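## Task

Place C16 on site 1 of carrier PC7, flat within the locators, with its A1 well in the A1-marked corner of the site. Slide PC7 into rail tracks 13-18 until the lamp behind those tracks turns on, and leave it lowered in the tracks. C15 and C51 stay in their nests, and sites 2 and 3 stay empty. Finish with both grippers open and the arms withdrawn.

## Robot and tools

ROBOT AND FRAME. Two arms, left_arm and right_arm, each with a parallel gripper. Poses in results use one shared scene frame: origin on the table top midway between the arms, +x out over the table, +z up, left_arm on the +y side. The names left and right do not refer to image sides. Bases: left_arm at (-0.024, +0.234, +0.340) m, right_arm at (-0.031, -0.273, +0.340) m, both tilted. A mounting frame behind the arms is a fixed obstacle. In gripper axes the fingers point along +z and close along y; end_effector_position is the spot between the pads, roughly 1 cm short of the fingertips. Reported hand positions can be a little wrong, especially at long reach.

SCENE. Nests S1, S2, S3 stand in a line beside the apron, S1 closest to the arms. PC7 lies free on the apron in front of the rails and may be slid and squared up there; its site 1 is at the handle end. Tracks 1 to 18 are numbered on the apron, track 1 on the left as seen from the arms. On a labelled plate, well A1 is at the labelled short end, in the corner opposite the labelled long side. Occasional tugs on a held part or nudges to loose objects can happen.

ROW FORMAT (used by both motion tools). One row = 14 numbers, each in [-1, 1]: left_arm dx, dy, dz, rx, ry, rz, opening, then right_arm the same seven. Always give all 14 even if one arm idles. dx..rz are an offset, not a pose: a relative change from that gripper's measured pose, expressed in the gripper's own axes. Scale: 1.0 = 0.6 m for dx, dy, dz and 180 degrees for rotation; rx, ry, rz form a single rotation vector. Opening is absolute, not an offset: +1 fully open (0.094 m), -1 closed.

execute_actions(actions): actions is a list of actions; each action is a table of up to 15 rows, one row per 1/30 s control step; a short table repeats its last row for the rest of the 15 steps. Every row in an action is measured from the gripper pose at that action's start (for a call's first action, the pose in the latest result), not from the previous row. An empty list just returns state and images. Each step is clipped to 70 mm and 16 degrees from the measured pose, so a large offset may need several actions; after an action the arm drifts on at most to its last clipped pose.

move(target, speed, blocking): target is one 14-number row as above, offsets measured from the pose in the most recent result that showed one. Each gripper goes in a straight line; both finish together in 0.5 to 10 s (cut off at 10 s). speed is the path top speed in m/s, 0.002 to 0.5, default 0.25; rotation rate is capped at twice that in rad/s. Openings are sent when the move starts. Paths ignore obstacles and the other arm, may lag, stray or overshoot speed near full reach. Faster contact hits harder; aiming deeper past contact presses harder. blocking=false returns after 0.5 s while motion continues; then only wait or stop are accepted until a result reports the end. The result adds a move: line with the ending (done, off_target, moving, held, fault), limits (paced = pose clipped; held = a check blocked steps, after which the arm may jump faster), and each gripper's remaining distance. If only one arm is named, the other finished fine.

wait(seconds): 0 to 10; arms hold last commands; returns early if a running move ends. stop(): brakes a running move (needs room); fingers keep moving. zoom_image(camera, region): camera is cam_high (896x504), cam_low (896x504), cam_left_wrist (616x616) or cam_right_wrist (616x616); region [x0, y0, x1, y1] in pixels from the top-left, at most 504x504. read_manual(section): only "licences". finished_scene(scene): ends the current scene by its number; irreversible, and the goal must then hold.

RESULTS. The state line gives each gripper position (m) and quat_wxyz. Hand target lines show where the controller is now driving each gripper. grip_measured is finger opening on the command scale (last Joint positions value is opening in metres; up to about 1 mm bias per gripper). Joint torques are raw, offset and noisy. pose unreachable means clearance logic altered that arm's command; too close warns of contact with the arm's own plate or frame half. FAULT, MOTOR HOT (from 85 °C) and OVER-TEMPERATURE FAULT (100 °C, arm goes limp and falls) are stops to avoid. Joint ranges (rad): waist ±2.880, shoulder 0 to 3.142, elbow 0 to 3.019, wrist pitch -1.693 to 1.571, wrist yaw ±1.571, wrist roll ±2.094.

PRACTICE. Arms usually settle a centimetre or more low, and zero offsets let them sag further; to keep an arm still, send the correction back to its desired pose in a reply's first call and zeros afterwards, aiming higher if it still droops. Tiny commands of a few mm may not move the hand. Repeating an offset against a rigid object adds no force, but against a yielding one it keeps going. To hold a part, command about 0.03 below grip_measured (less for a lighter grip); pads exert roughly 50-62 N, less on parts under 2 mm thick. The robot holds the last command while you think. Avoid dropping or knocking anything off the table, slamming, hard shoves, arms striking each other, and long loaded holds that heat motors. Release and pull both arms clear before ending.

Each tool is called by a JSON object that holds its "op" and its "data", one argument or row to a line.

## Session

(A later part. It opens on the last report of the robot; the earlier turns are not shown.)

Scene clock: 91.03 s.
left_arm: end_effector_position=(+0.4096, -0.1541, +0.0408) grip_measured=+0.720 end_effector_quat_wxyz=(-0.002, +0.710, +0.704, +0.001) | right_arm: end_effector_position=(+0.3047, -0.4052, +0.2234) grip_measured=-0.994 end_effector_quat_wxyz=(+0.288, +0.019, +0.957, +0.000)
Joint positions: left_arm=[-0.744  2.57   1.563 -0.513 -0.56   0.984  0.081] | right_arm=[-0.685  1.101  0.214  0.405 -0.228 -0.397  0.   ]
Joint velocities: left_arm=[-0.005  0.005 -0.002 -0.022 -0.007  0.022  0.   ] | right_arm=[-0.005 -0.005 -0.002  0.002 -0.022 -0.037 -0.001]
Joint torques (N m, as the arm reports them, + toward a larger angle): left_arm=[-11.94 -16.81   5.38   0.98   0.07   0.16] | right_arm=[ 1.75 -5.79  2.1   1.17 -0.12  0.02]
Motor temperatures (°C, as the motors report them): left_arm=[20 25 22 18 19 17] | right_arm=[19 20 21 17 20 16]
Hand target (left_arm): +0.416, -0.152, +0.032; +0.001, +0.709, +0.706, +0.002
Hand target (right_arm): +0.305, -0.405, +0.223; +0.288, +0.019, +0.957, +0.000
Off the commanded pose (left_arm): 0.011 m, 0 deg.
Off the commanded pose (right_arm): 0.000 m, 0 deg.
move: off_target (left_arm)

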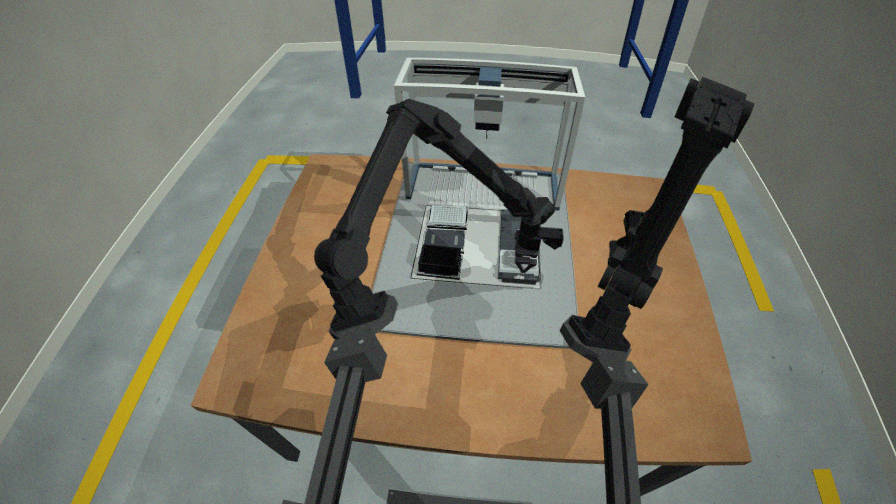

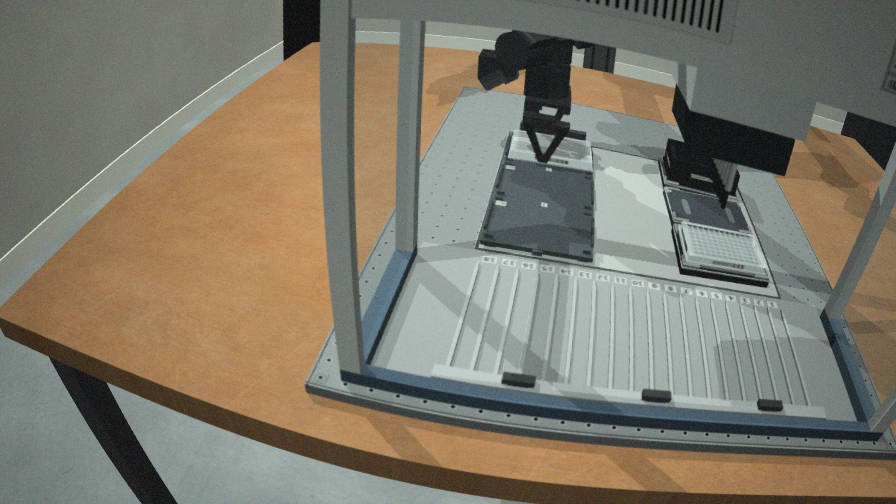

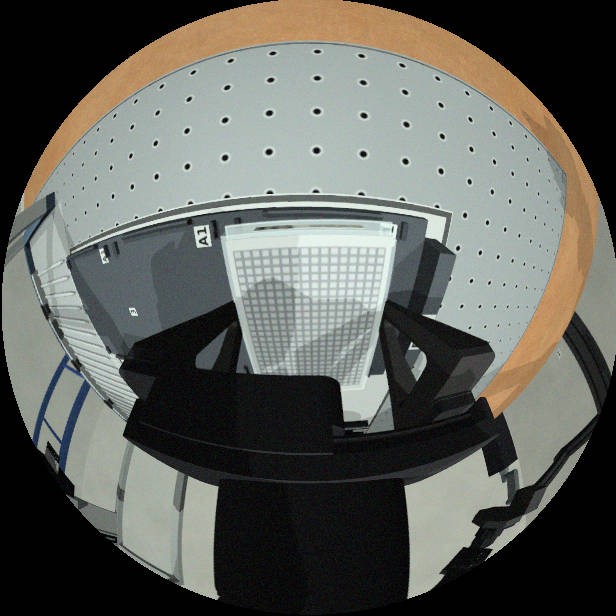

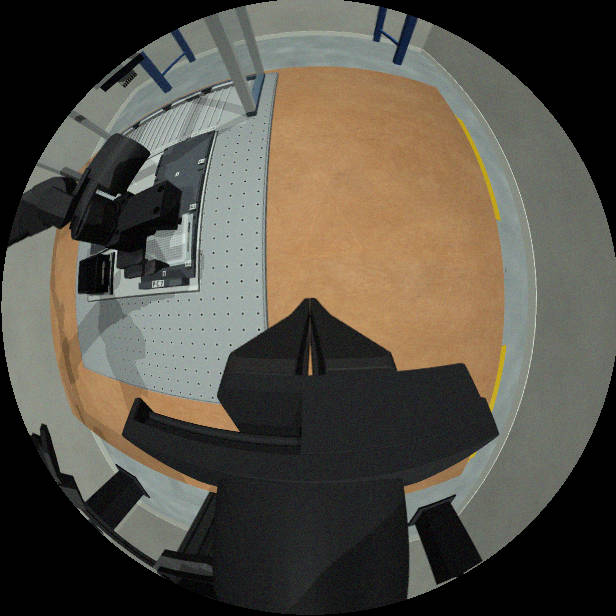

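{"op": "move", "data": {
  "target": [-0.012,-0.006,0.012,0,0,-0.004,0.67,0,0,0,0,0,0,-1],
  "speed": 0.02
}}

{"op": "zoom_image", "data": {
  "camera": "cam_left_wrist",
  "region": [160,140,460,340]
}}

{"op": "zoom_image", "data": {
  "camera": "cam_low",
  "region": [470,90,630,200]
}}

Scene clock: 98.57 s.
left_arm: end_effector_position=(+0.4090, -0.1541, +0.0403) grip_measured=+0.720 end_effector_quat_wxyz=(-0.002, +0.710, +0.704, +0.001) | right_arm: end_effector_position=(+0.3047, -0.4052, +0.2234) grip_measured=-0.994 end_effector_quat_wxyz=(+0.288, +0.019, +0.957, +0.000)
Joint positions: left_arm=[-0.744  2.571  1.563 -0.513 -0.56   0.983  0.081] | right_arm=[-0.685  1.101  0.214  0.405 -0.228 -0.397  0.   ]
Joint velocities: left_arm=[-0.005 -0.015 -0.002  0.002  0.007  0.095 -0.   ] | right_arm=[-0.005  0.005  0.002 -0.007  0.037 -0.037  0.   ]
Joint torques (N m, as the arm reports them, + toward a larger angle): left_arm=[-13.97 -16.03   5.61   0.62   0.07  -0.14] | right_arm=[ 1.44 -5.91  2.08  1.12 -0.17  0.01]
Motor temperatures (°C, as the motors report them): left_arm=[20 25 22 18 19 17] | right_arm=[19 20 21 17 20 16]
Hand target (left_arm): +0.406, -0.161, +0.034; -0.002, +0.706, +0.708, +0.001
Hand target (right_arm): +0.305, -0.405, +0.223; +0.288, +0.019, +0.957, +0.000
Off the commanded pose (left_arm): 0.010 m, 1 deg.
Off the commanded pose (right_arm): 0.000 m, 0 deg.
move: done

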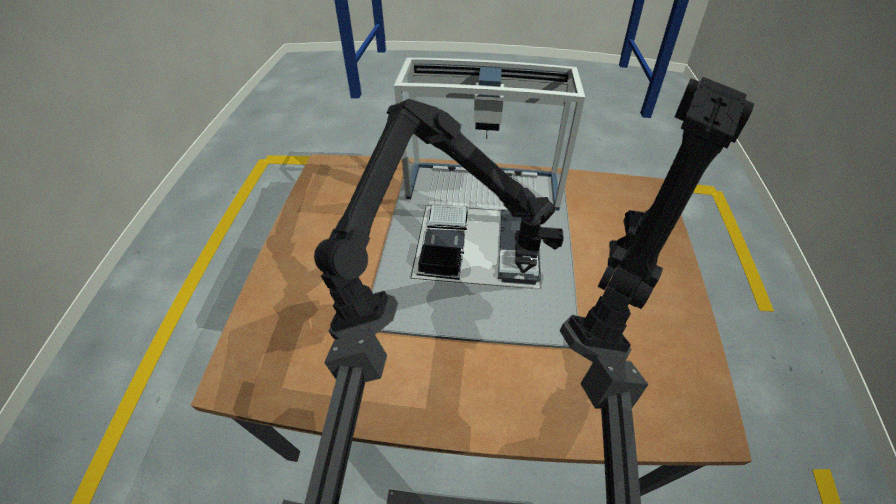

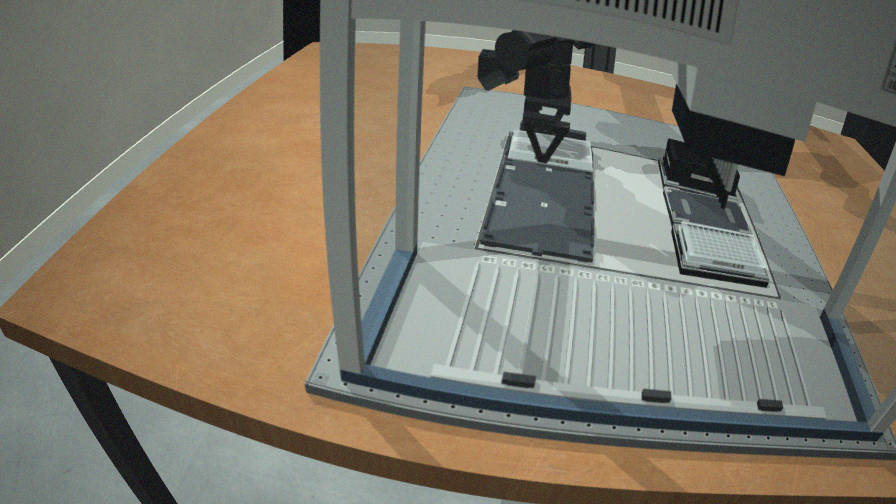

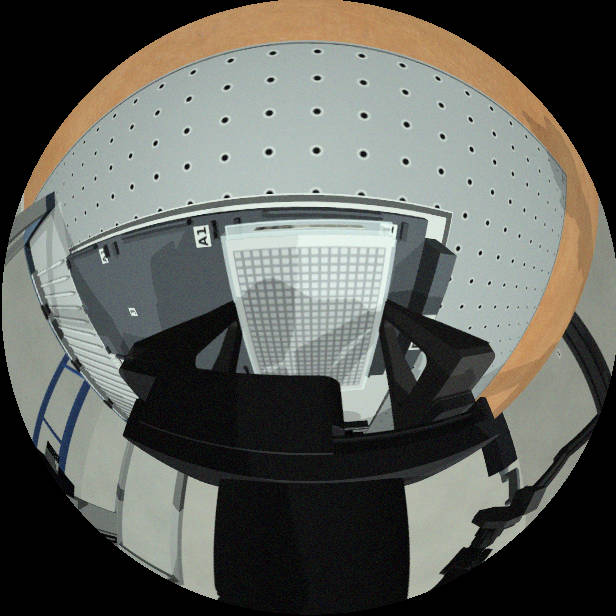

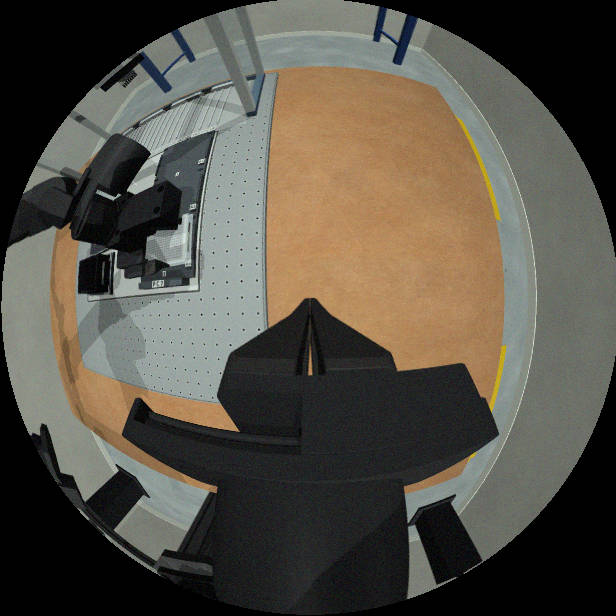

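Region (160, 140, 460, 340) of cam_left_wrist's 616x616 image, scaled by 1.680, with more detail than that image has.

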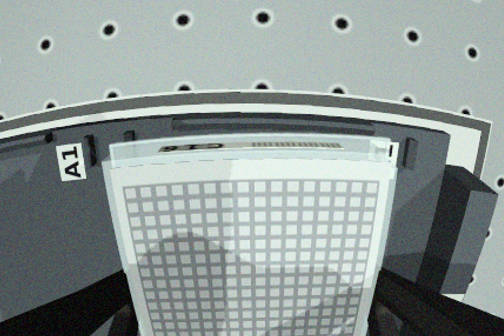

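Region (470, 90, 630, 200) of cam_low's 896x504 image, scaled by 3.150, with more detail than that image has; it fills the top 346 rows of this view, and the rest is white.

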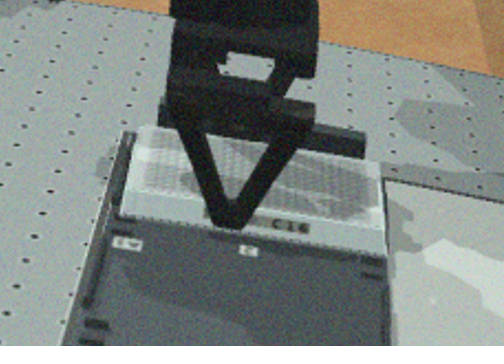

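{"op": "move", "data": {
  "target": [-0.014,-0.016,-0.004,0,0,-0.004,0.67,0,0,0,0,0,0,-1],
  "speed": 0.02
}}

{"op": "zoom_image", "data": {
  "camera": "cam_left_wrist",
  "region": [160,140,460,340]
}}

{"op": "zoom_image", "data": {
  "camera": "cam_low",
  "region": [470,90,630,200]
}}

Scene clock: 105.87 s.
left_arm: end_effector_position=(+0.4088, -0.1544, +0.0405) grip_measured=+0.720 end_effector_quat_wxyz=(-0.002, +0.706, +0.708, +0.001) | right_arm: end_effector_position=(+0.3047, -0.4052, +0.2234) grip_measured=-0.994 end_effector_quat_wxyz=(+0.288, +0.019, +0.957, +0.000)
Joint positions: left_arm=[-0.744  2.571  1.563 -0.513 -0.56   0.97   0.081] | right_arm=[-0.685  1.101  0.214  0.405 -0.228 -0.397  0.   ]
Joint velocities: left_arm=[-0.024 -0.005 -0.017 -0.002 -0.007  0.007 -0.001] | right_arm=[-0.005  0.015  0.017 -0.007 -0.007 -0.066 -0.001]
Joint torques (N m, as the arm reports them, + toward a larger angle): left_arm=[-15.22 -17.34   3.81   0.41   0.04  -0.21] | right_arm=[ 1.34 -5.79  2.02  1.11 -0.17  0.02]
Motor temperatures (°C, as the motors report them): left_arm=[20 25 22 18 19 17] | right_arm=[19 20 21 17 20 16]
Hand target (left_arm): +0.400, -0.162, +0.043; -0.002, +0.706, +0.708, +0.001
Hand target (right_arm): +0.305, -0.405, +0.223; +0.288, +0.019, +0.957, +0.000
Off the commanded pose (left_arm): 0.013 m, 0 deg.
Off the commanded pose (right_arm): 0.000 m, 0 deg.
move: off_target (left_arm)

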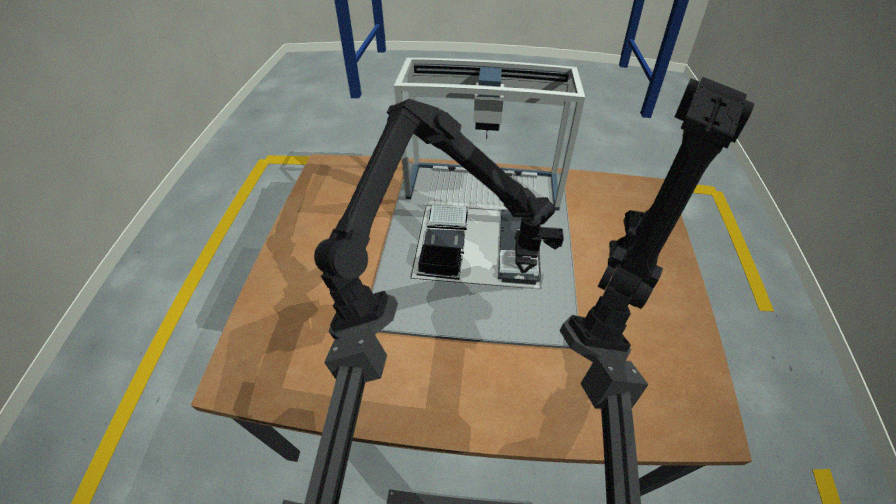

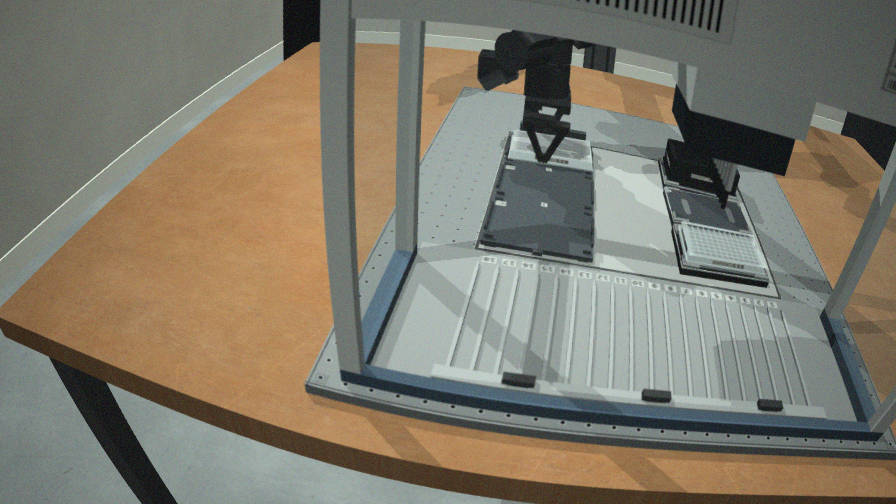

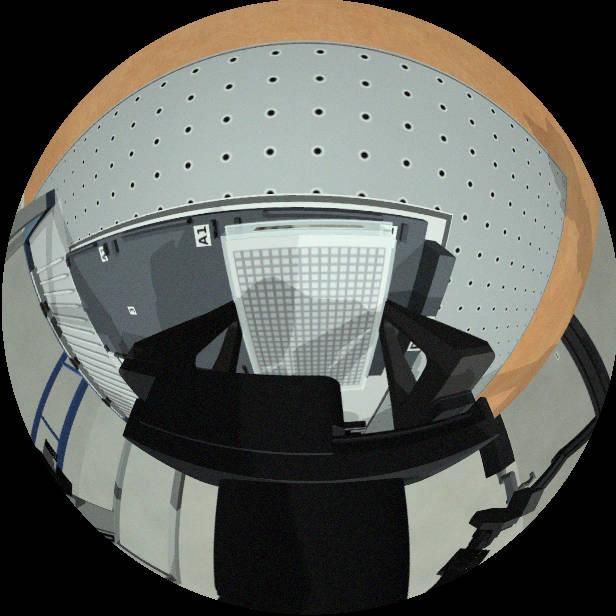

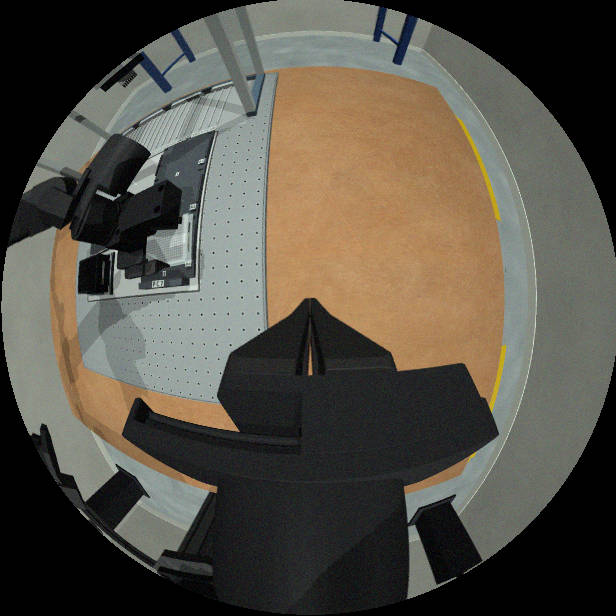

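Region (160, 140, 460, 340) of cam_left_wrist's 616x616 image, scaled by 1.680, with more detail than that image has.

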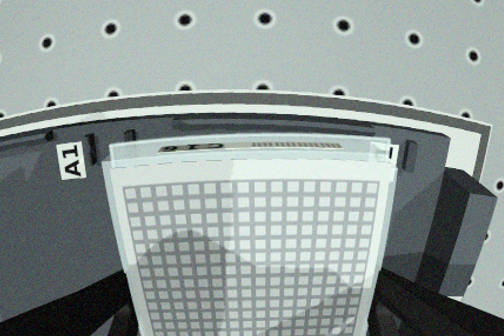

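Region (470, 90, 630, 200) of cam_low's 896x504 image, scaled by 3.150, with more detail than that image has; it fills the top 346 rows of this view, and the rest is white.

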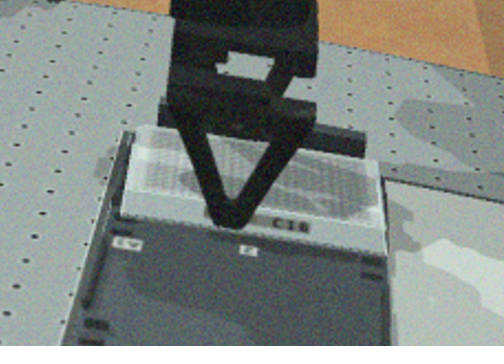

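{"op": "move", "data": {
  "target": [-0.019,-0.022,-0.004,0,0,0,0.67,0,0,0,0,0,0,-1],
  "speed": 0.02
}}

{"op": "zoom_image", "data": {
  "camera": "cam_left_wrist",
  "region": [160,140,460,340]
}}

{"op": "zoom_image", "data": {
  "camera": "cam_low",
  "region": [470,90,630,200]
}}

Scene clock: 109.57 s.
left_arm: end_effector_position=(+0.4084, -0.1545, +0.0407) grip_measured=+0.720 end_effector_quat_wxyz=(-0.002, +0.703, +0.711, +0.002) | right_arm: end_effector_position=(+0.3047, -0.4052, +0.2234) grip_measured=-0.994 end_effector_quat_wxyz=(+0.288, +0.019, +0.957, +0.000)
Joint positions: left_arm=[-0.745  2.571  1.562 -0.513 -0.562  0.962  0.081] | right_arm=[-0.685  1.101  0.214  0.405 -0.228 -0.397  0.   ]
Joint velocities: left_arm=[-0.005 -0.005  0.012 -0.017  0.051 -0.081 -0.   ] | right_arm=[ 0.005  0.005 -0.007 -0.022 -0.051 -0.066 -0.   ]
Joint torques (N m, as the arm reports them, + toward a larger angle): left_arm=[-15.78 -17.02   3.9    0.42   0.12  -0.17] | right_arm=[ 1.71 -5.66  2.04  1.12 -0.16  0.01]
Motor temperatures (°C, as the motors report them): left_arm=[20 25 22 18 19 17] | right_arm=[19 20 21 17 20 16]
Hand target (left_arm): +0.396, -0.166, +0.043; -0.002, +0.706, +0.708, +0.001
Hand target (right_arm): +0.305, -0.405, +0.223; +0.288, +0.019, +0.957, +0.000
Off the commanded pose (left_arm): 0.017 m, 0 deg.
Off the commanded pose (right_arm): 0.000 m, 0 deg.
move: off_target (left_arm)

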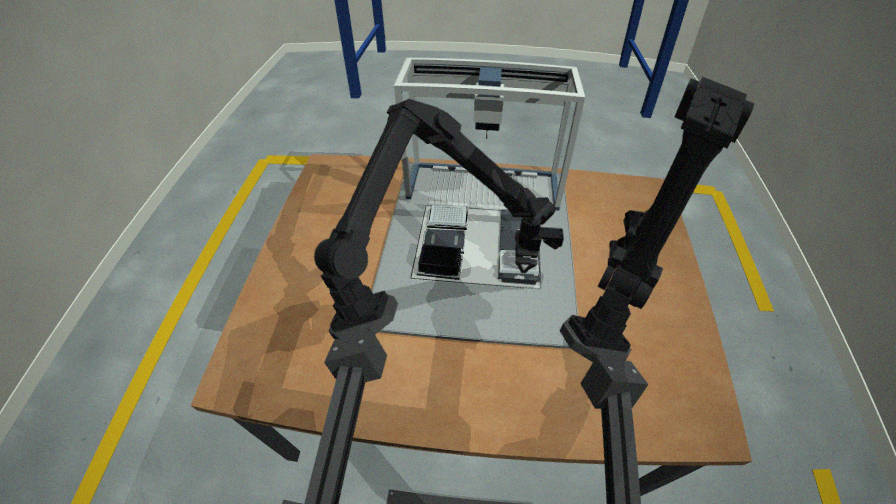

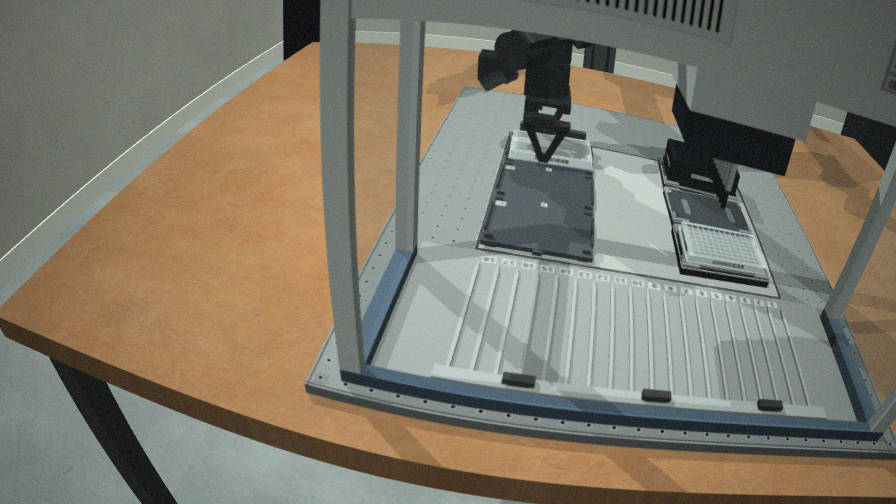

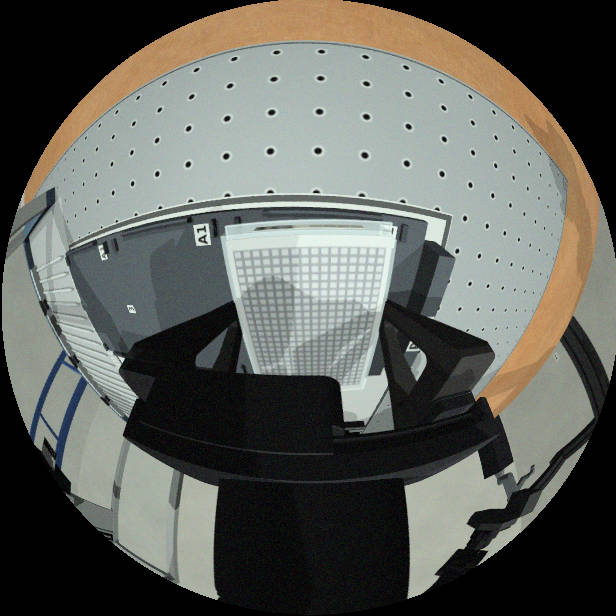

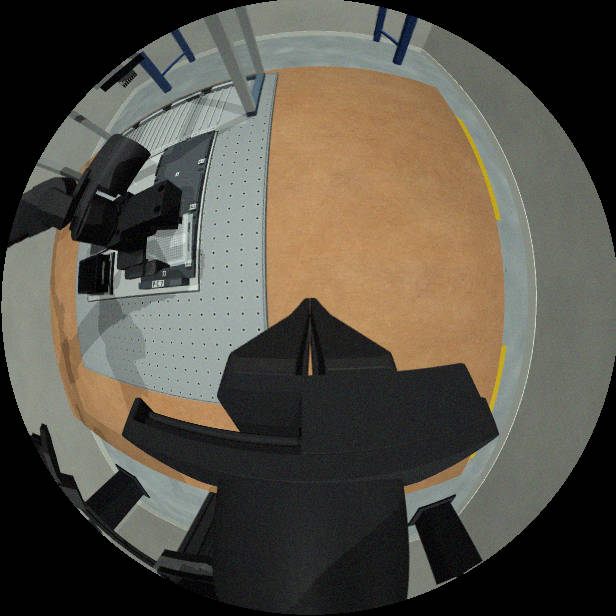

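Region (160, 140, 460, 340) of cam_left_wrist's 616x616 image, scaled by 1.680, with more detail than that image has.

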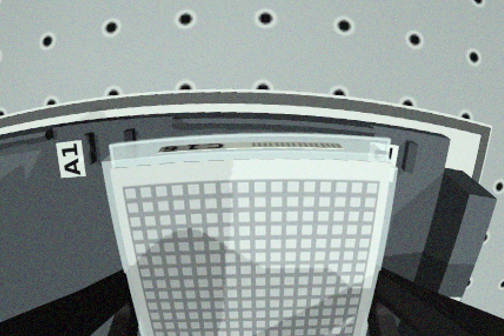

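Region (470, 90, 630, 200) of cam_low's 896x504 image, scaled by 3.150, with more detail than that image has; it fills the top 346 rows of this view, and the rest is white.

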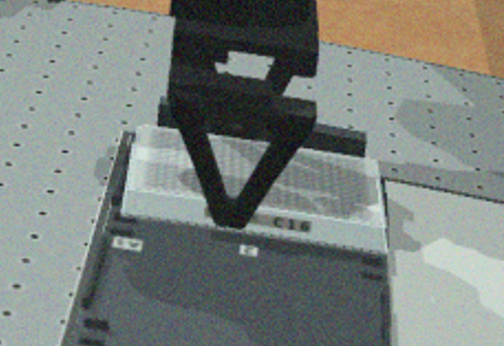

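Caught on something; lift, then re-descend.

{"op": "move", "data": {
  "target": [-0.012,-0.008,-0.025,0,0,0.005,0.67,0,0,0,0,0,0,-1],
  "speed": 0.02
}}

{"op": "zoom_image", "data": {
  "camera": "cam_left_wrist",
  "region": [160,140,460,340]
}}

Scene clock: 112.77 s.
left_arm: end_effector_position=(+0.4028, -0.1541, +0.0416) grip_measured=+0.720 end_effector_quat_wxyz=(-0.008, +0.708, +0.706, +0.001) | right_arm: end_effector_position=(+0.3047, -0.4052, +0.2234) grip_measured=-0.994 end_effector_quat_wxyz=(+0.288, +0.019, +0.957, +0.000)
Joint positions: left_arm=[-0.75   2.571  1.557 -0.526 -0.563  0.962  0.081] | right_arm=[-0.685  1.101  0.214  0.405 -0.228 -0.397  0.   ]
Joint velocities: left_arm=[-0.015 -0.005  0.012 -0.012 -0.051 -0.022  0.001] | right_arm=[-0.005 -0.005  0.007 -0.002 -0.007  0.125 -0.001]
Joint torques (N m, as the arm reports them, + toward a larger angle): left_arm=[-15.39 -19.35   3.97   0.01   0.05  -0.11] | right_arm=[ 1.49 -5.53  2.1   1.17 -0.14 -0.02]
Motor temperatures (°C, as the motors report them): left_arm=[21 25 22 18 19 17] | right_arm=[19 20 21 17 20 16]
Hand target (left_arm): +0.404, -0.162, +0.056; -0.002, +0.709, +0.705, +0.002
Hand target (right_arm): +0.305, -0.405, +0.223; +0.288, +0.019, +0.957, +0.000
Off the commanded pose (left_arm): 0.016 m, 1 deg.
Off the commanded pose (right_arm): 0.000 m, 0 deg.
move: off_target (left_arm)

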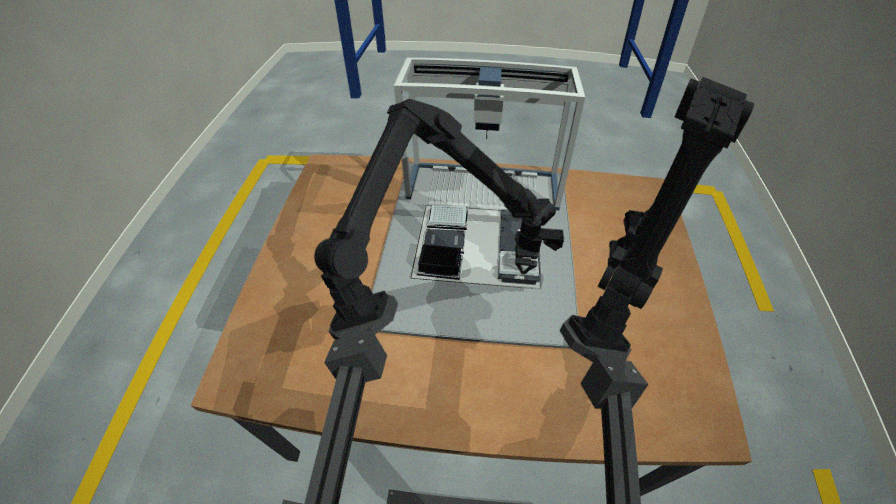

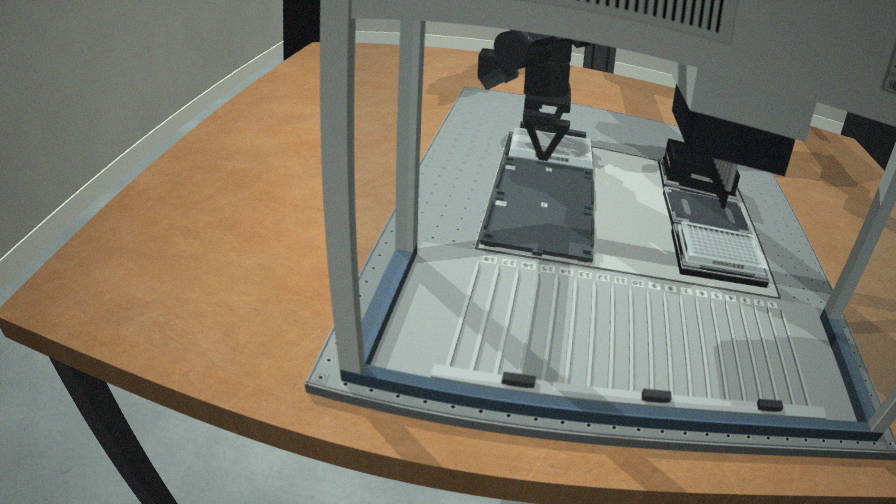

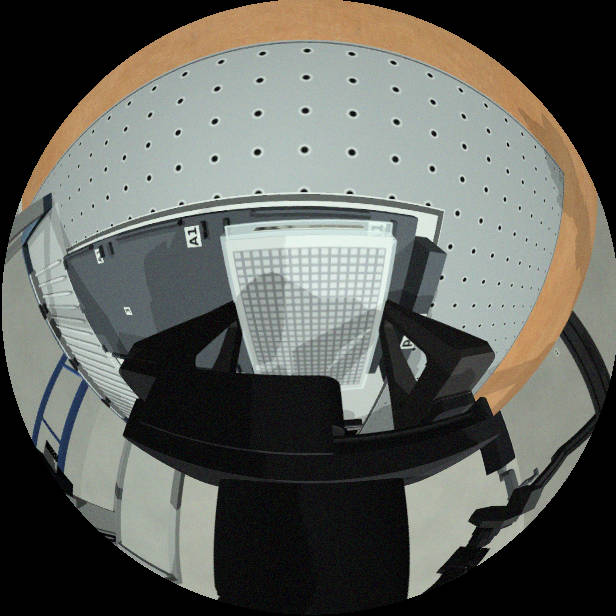

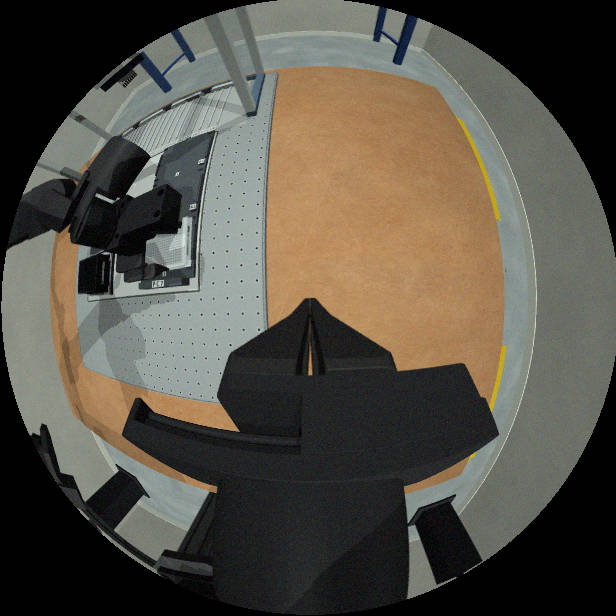

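Region (160, 140, 460, 340) of cam_left_wrist's 616x616 image, scaled by 1.680, with more detail than that image has.

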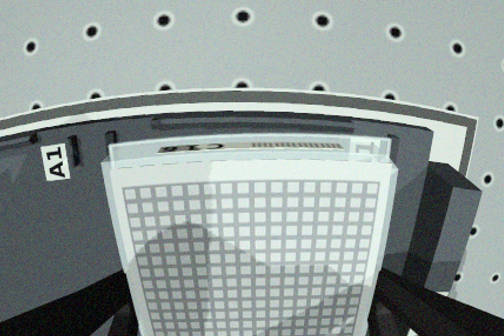

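{"op": "move", "data": {
  "target": [-0.016,0.012,0.0,-0.003,-0.005,0,0.67,0,0,0,0,0,0,-1],
  "speed": 0.02
}}

{"op": "zoom_image", "data": {
  "camera": "cam_left_wrist",
  "region": [160,140,460,340]
}}

{"op": "zoom_image", "data": {
  "camera": "cam_low",
  "region": [470,90,630,200]
}}

Scene clock: 117.07 s.
left_arm: end_effector_position=(+0.4046, -0.1557, +0.0421) grip_measured=+0.720 end_effector_quat_wxyz=(-0.006, +0.707, +0.707, -0.001) | right_arm: end_effector_position=(+0.3047, -0.4052, +0.2234) grip_measured=-0.994 end_effector_quat_wxyz=(+0.288, +0.019, +0.957, +0.000)
Joint positions: left_arm=[-0.75   2.571  1.562 -0.526 -0.559  0.962  0.081] | right_arm=[-0.685  1.101  0.214  0.405 -0.228 -0.397  0.   ]
Joint velocities: left_arm=[-0.005  0.005 -0.012 -0.007  0.022  0.037 -0.001] | right_arm=[-0.015 -0.024  0.007 -0.002  0.007  0.037  0.   ]
Joint torques (N m, as the arm reports them, + toward a larger angle): left_arm=[-13.79 -17.07   6.03   0.53   0.22   0.1 ] | right_arm=[ 1.46 -5.66  2.1   1.09 -0.16  0.03]
Motor temperatures (°C, as the motors report them): left_arm=[21 26 22 18 19 17] | right_arm=[19 20 21 17 20 16]
Hand target (left_arm): +0.410, -0.163, +0.042; +0.001, +0.708, +0.706, -0.001
Hand target (right_arm): +0.305, -0.405, +0.223; +0.288, +0.019, +0.957, +0.000
Off the commanded pose (left_arm): 0.010 m, 1 deg.
Off the commanded pose (right_arm): 0.000 m, 0 deg.
move: done

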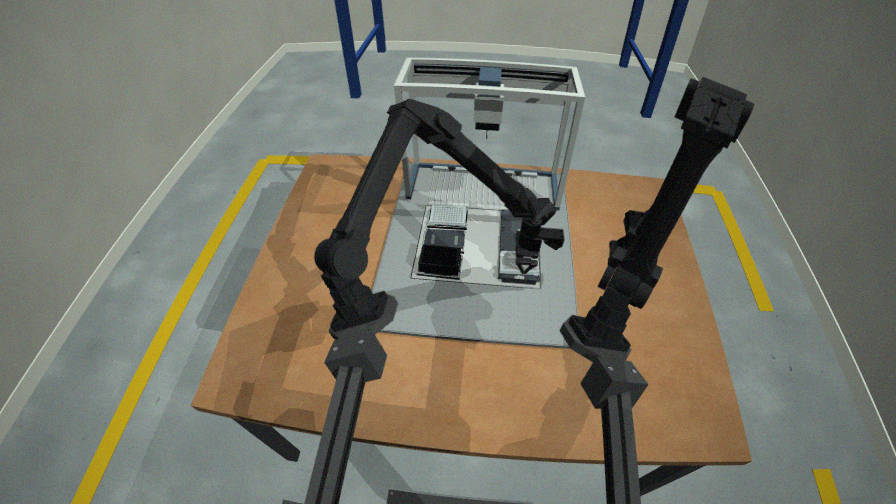

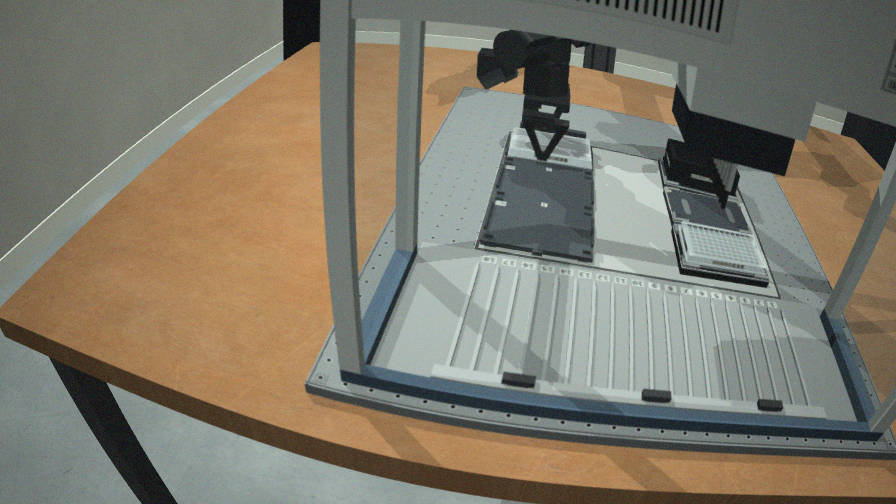

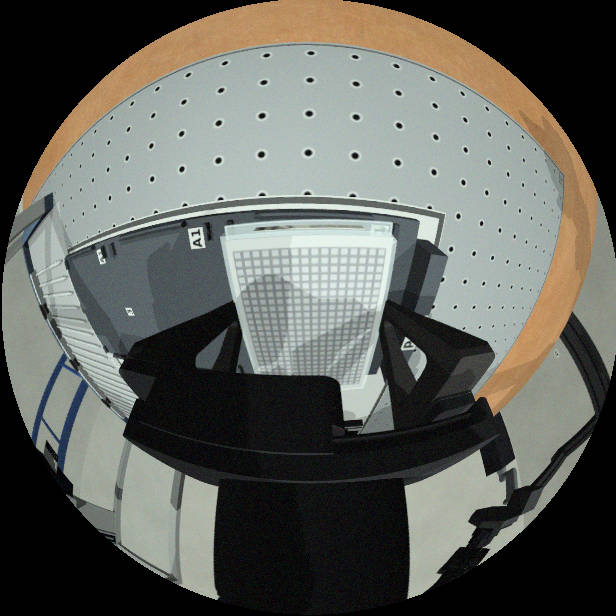

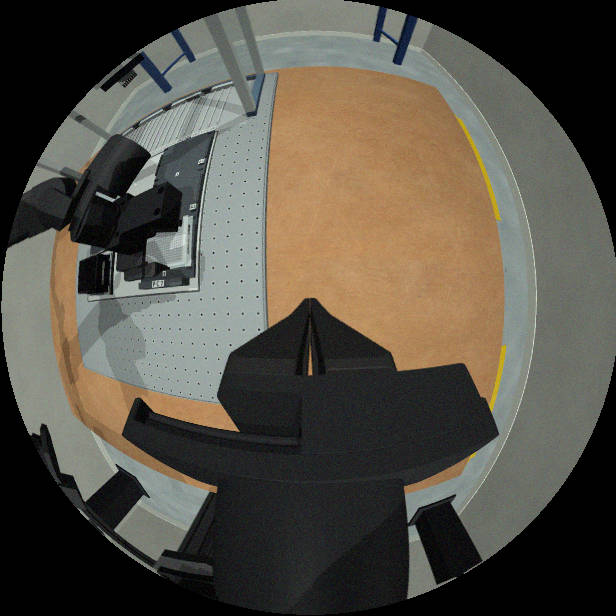

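Region (160, 140, 460, 340) of cam_left_wrist's 616x616 image, scaled by 1.680, with more detail than that image has.

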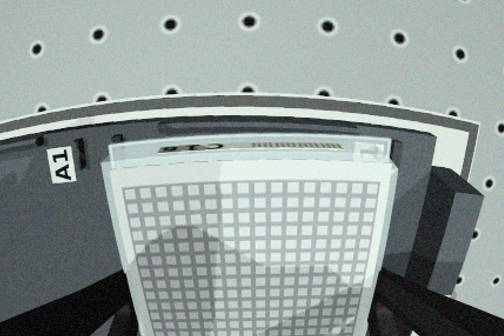

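Region (470, 90, 630, 200) of cam_low's 896x504 image, scaled by 3.150, with more detail than that image has; it fills the top 346 rows of this view, and the rest is white.

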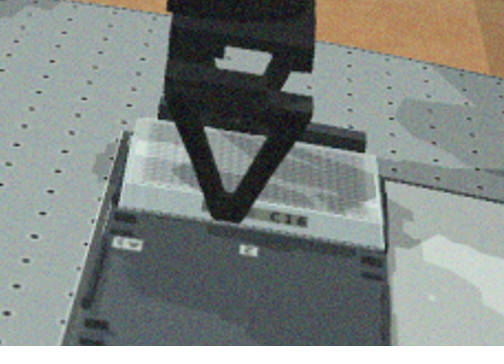

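Descend (tends to drift −x, good).

{"op": "move", "data": {
  "target": [-0.008,0.0,0.022,0,-0.003,0,0.67,0,0,0,0,0,0,-1],
  "speed": 0.02
}}

{"op": "zoom_image", "data": {
  "camera": "cam_left_wrist",
  "region": [160,140,460,340]
}}

{"op": "zoom_image", "data": {
  "camera": "cam_low",
  "region": [470,90,630,200]
}}

Scene clock: 120.67 s.
left_arm: end_effector_position=(+0.4034, -0.1559, +0.0411) grip_measured=+0.720 end_effector_quat_wxyz=(-0.007, +0.708, +0.706, -0.001) | right_arm: end_effector_position=(+0.3047, -0.4052, +0.2234) grip_measured=-0.994 end_effector_quat_wxyz=(+0.288, +0.019, +0.957, +0.000)
Joint positions: left_arm=[-0.75   2.573  1.562 -0.525 -0.558  0.962  0.081] | right_arm=[-0.685  1.101  0.214  0.405 -0.228 -0.397  0.   ]
Joint velocities: left_arm=[-0.005 -0.024  0.012 -0.002 -0.022 -0.051  0.   ] | right_arm=[-0.015  0.015  0.007  0.012 -0.066 -0.022 -0.   ]
Joint torques (N m, as the arm reports them, + toward a larger angle): left_arm=[-12.74 -15.82   5.69   1.18   0.37   0.15] | right_arm=[ 1.6  -5.79  2.16  1.16 -0.15  0.02]
Motor temperatures (°C, as the motors report them): left_arm=[21 26 22 18 19 17] | right_arm=[19 19 21 17 20 16]
Hand target (left_arm): +0.404, -0.160, +0.029; -0.003, +0.707, +0.707, -0.004
Hand target (right_arm): +0.305, -0.405, +0.223; +0.288, +0.019, +0.957, +0.000
Off the commanded pose (left_arm): 0.013 m, 1 deg.
Off the commanded pose (right_arm): 0.000 m, 0 deg.
move: off_target (left_arm)

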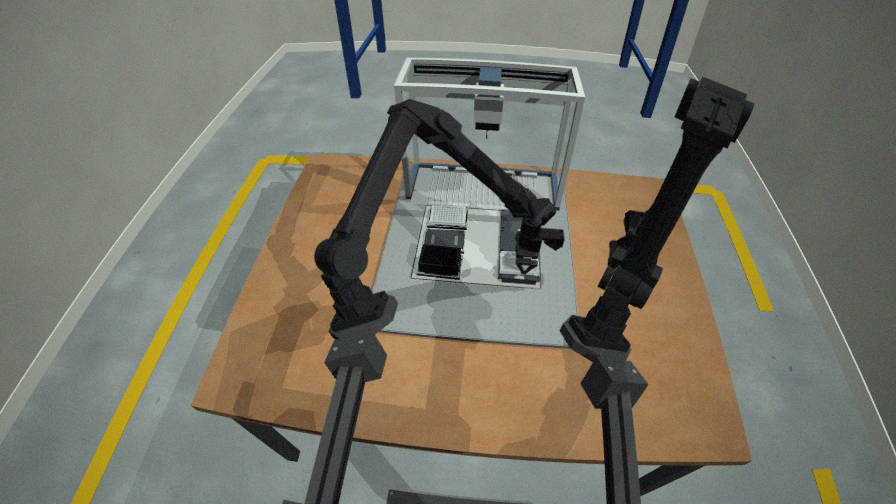

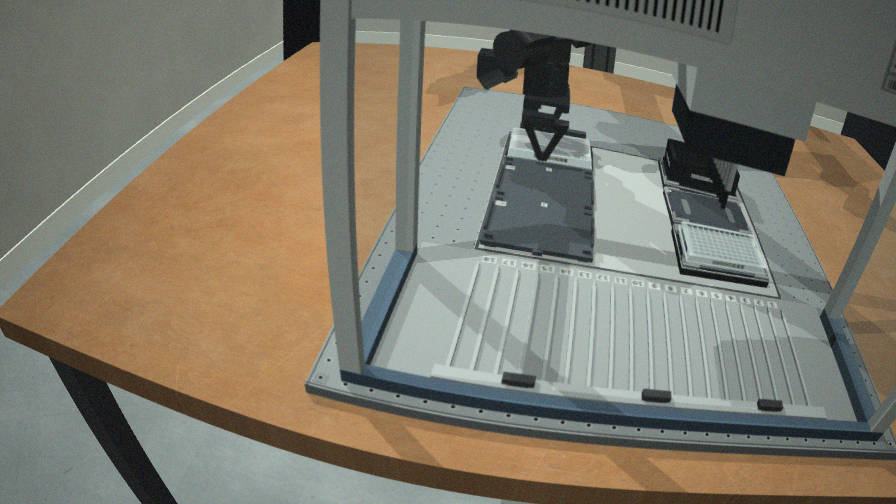

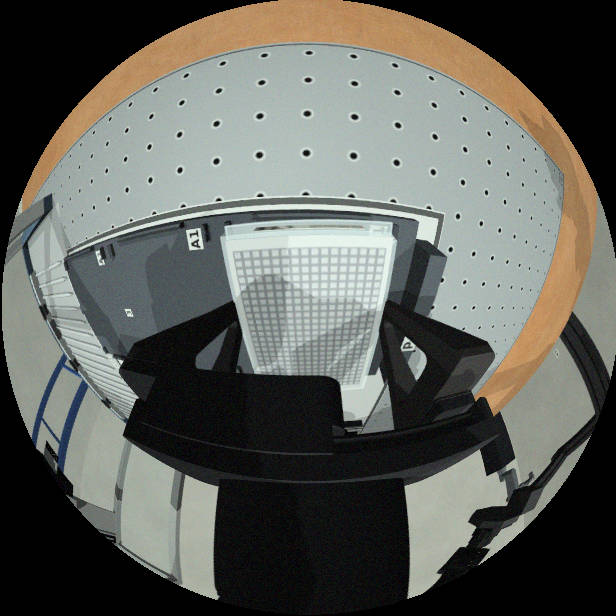

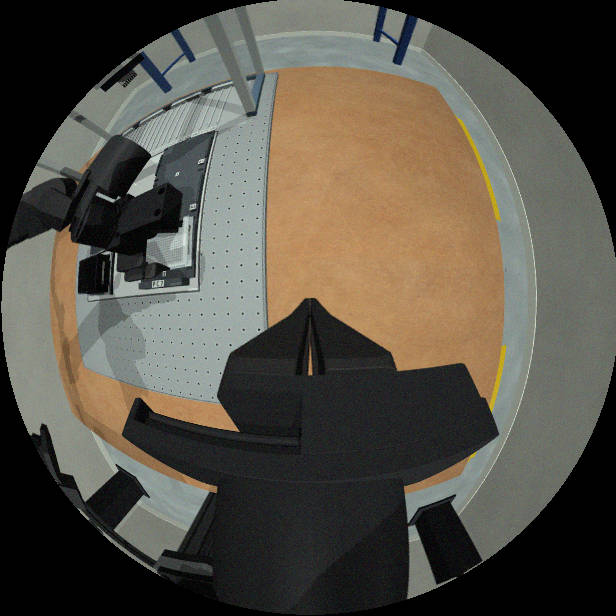

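Region (160, 140, 460, 340) of cam_left_wrist's 616x616 image, scaled by 1.680, with more detail than that image has.

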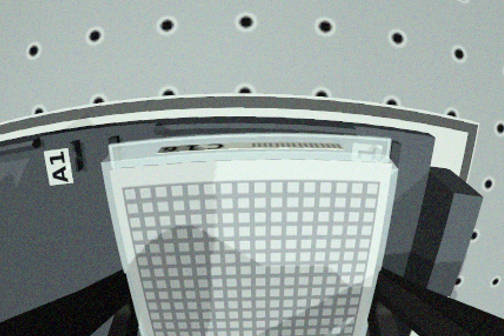

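Region (470, 90, 630, 200) of cam_low's 896x504 image, scaled by 3.150, with more detail than that image has; it fills the top 346 rows of this view, and the rest is white.

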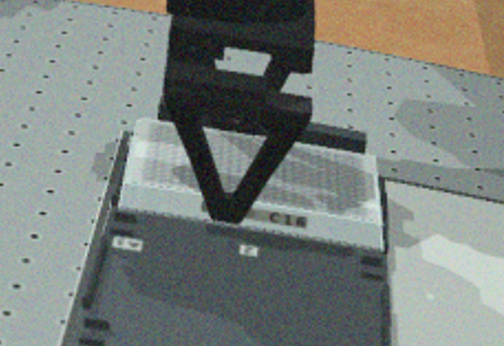

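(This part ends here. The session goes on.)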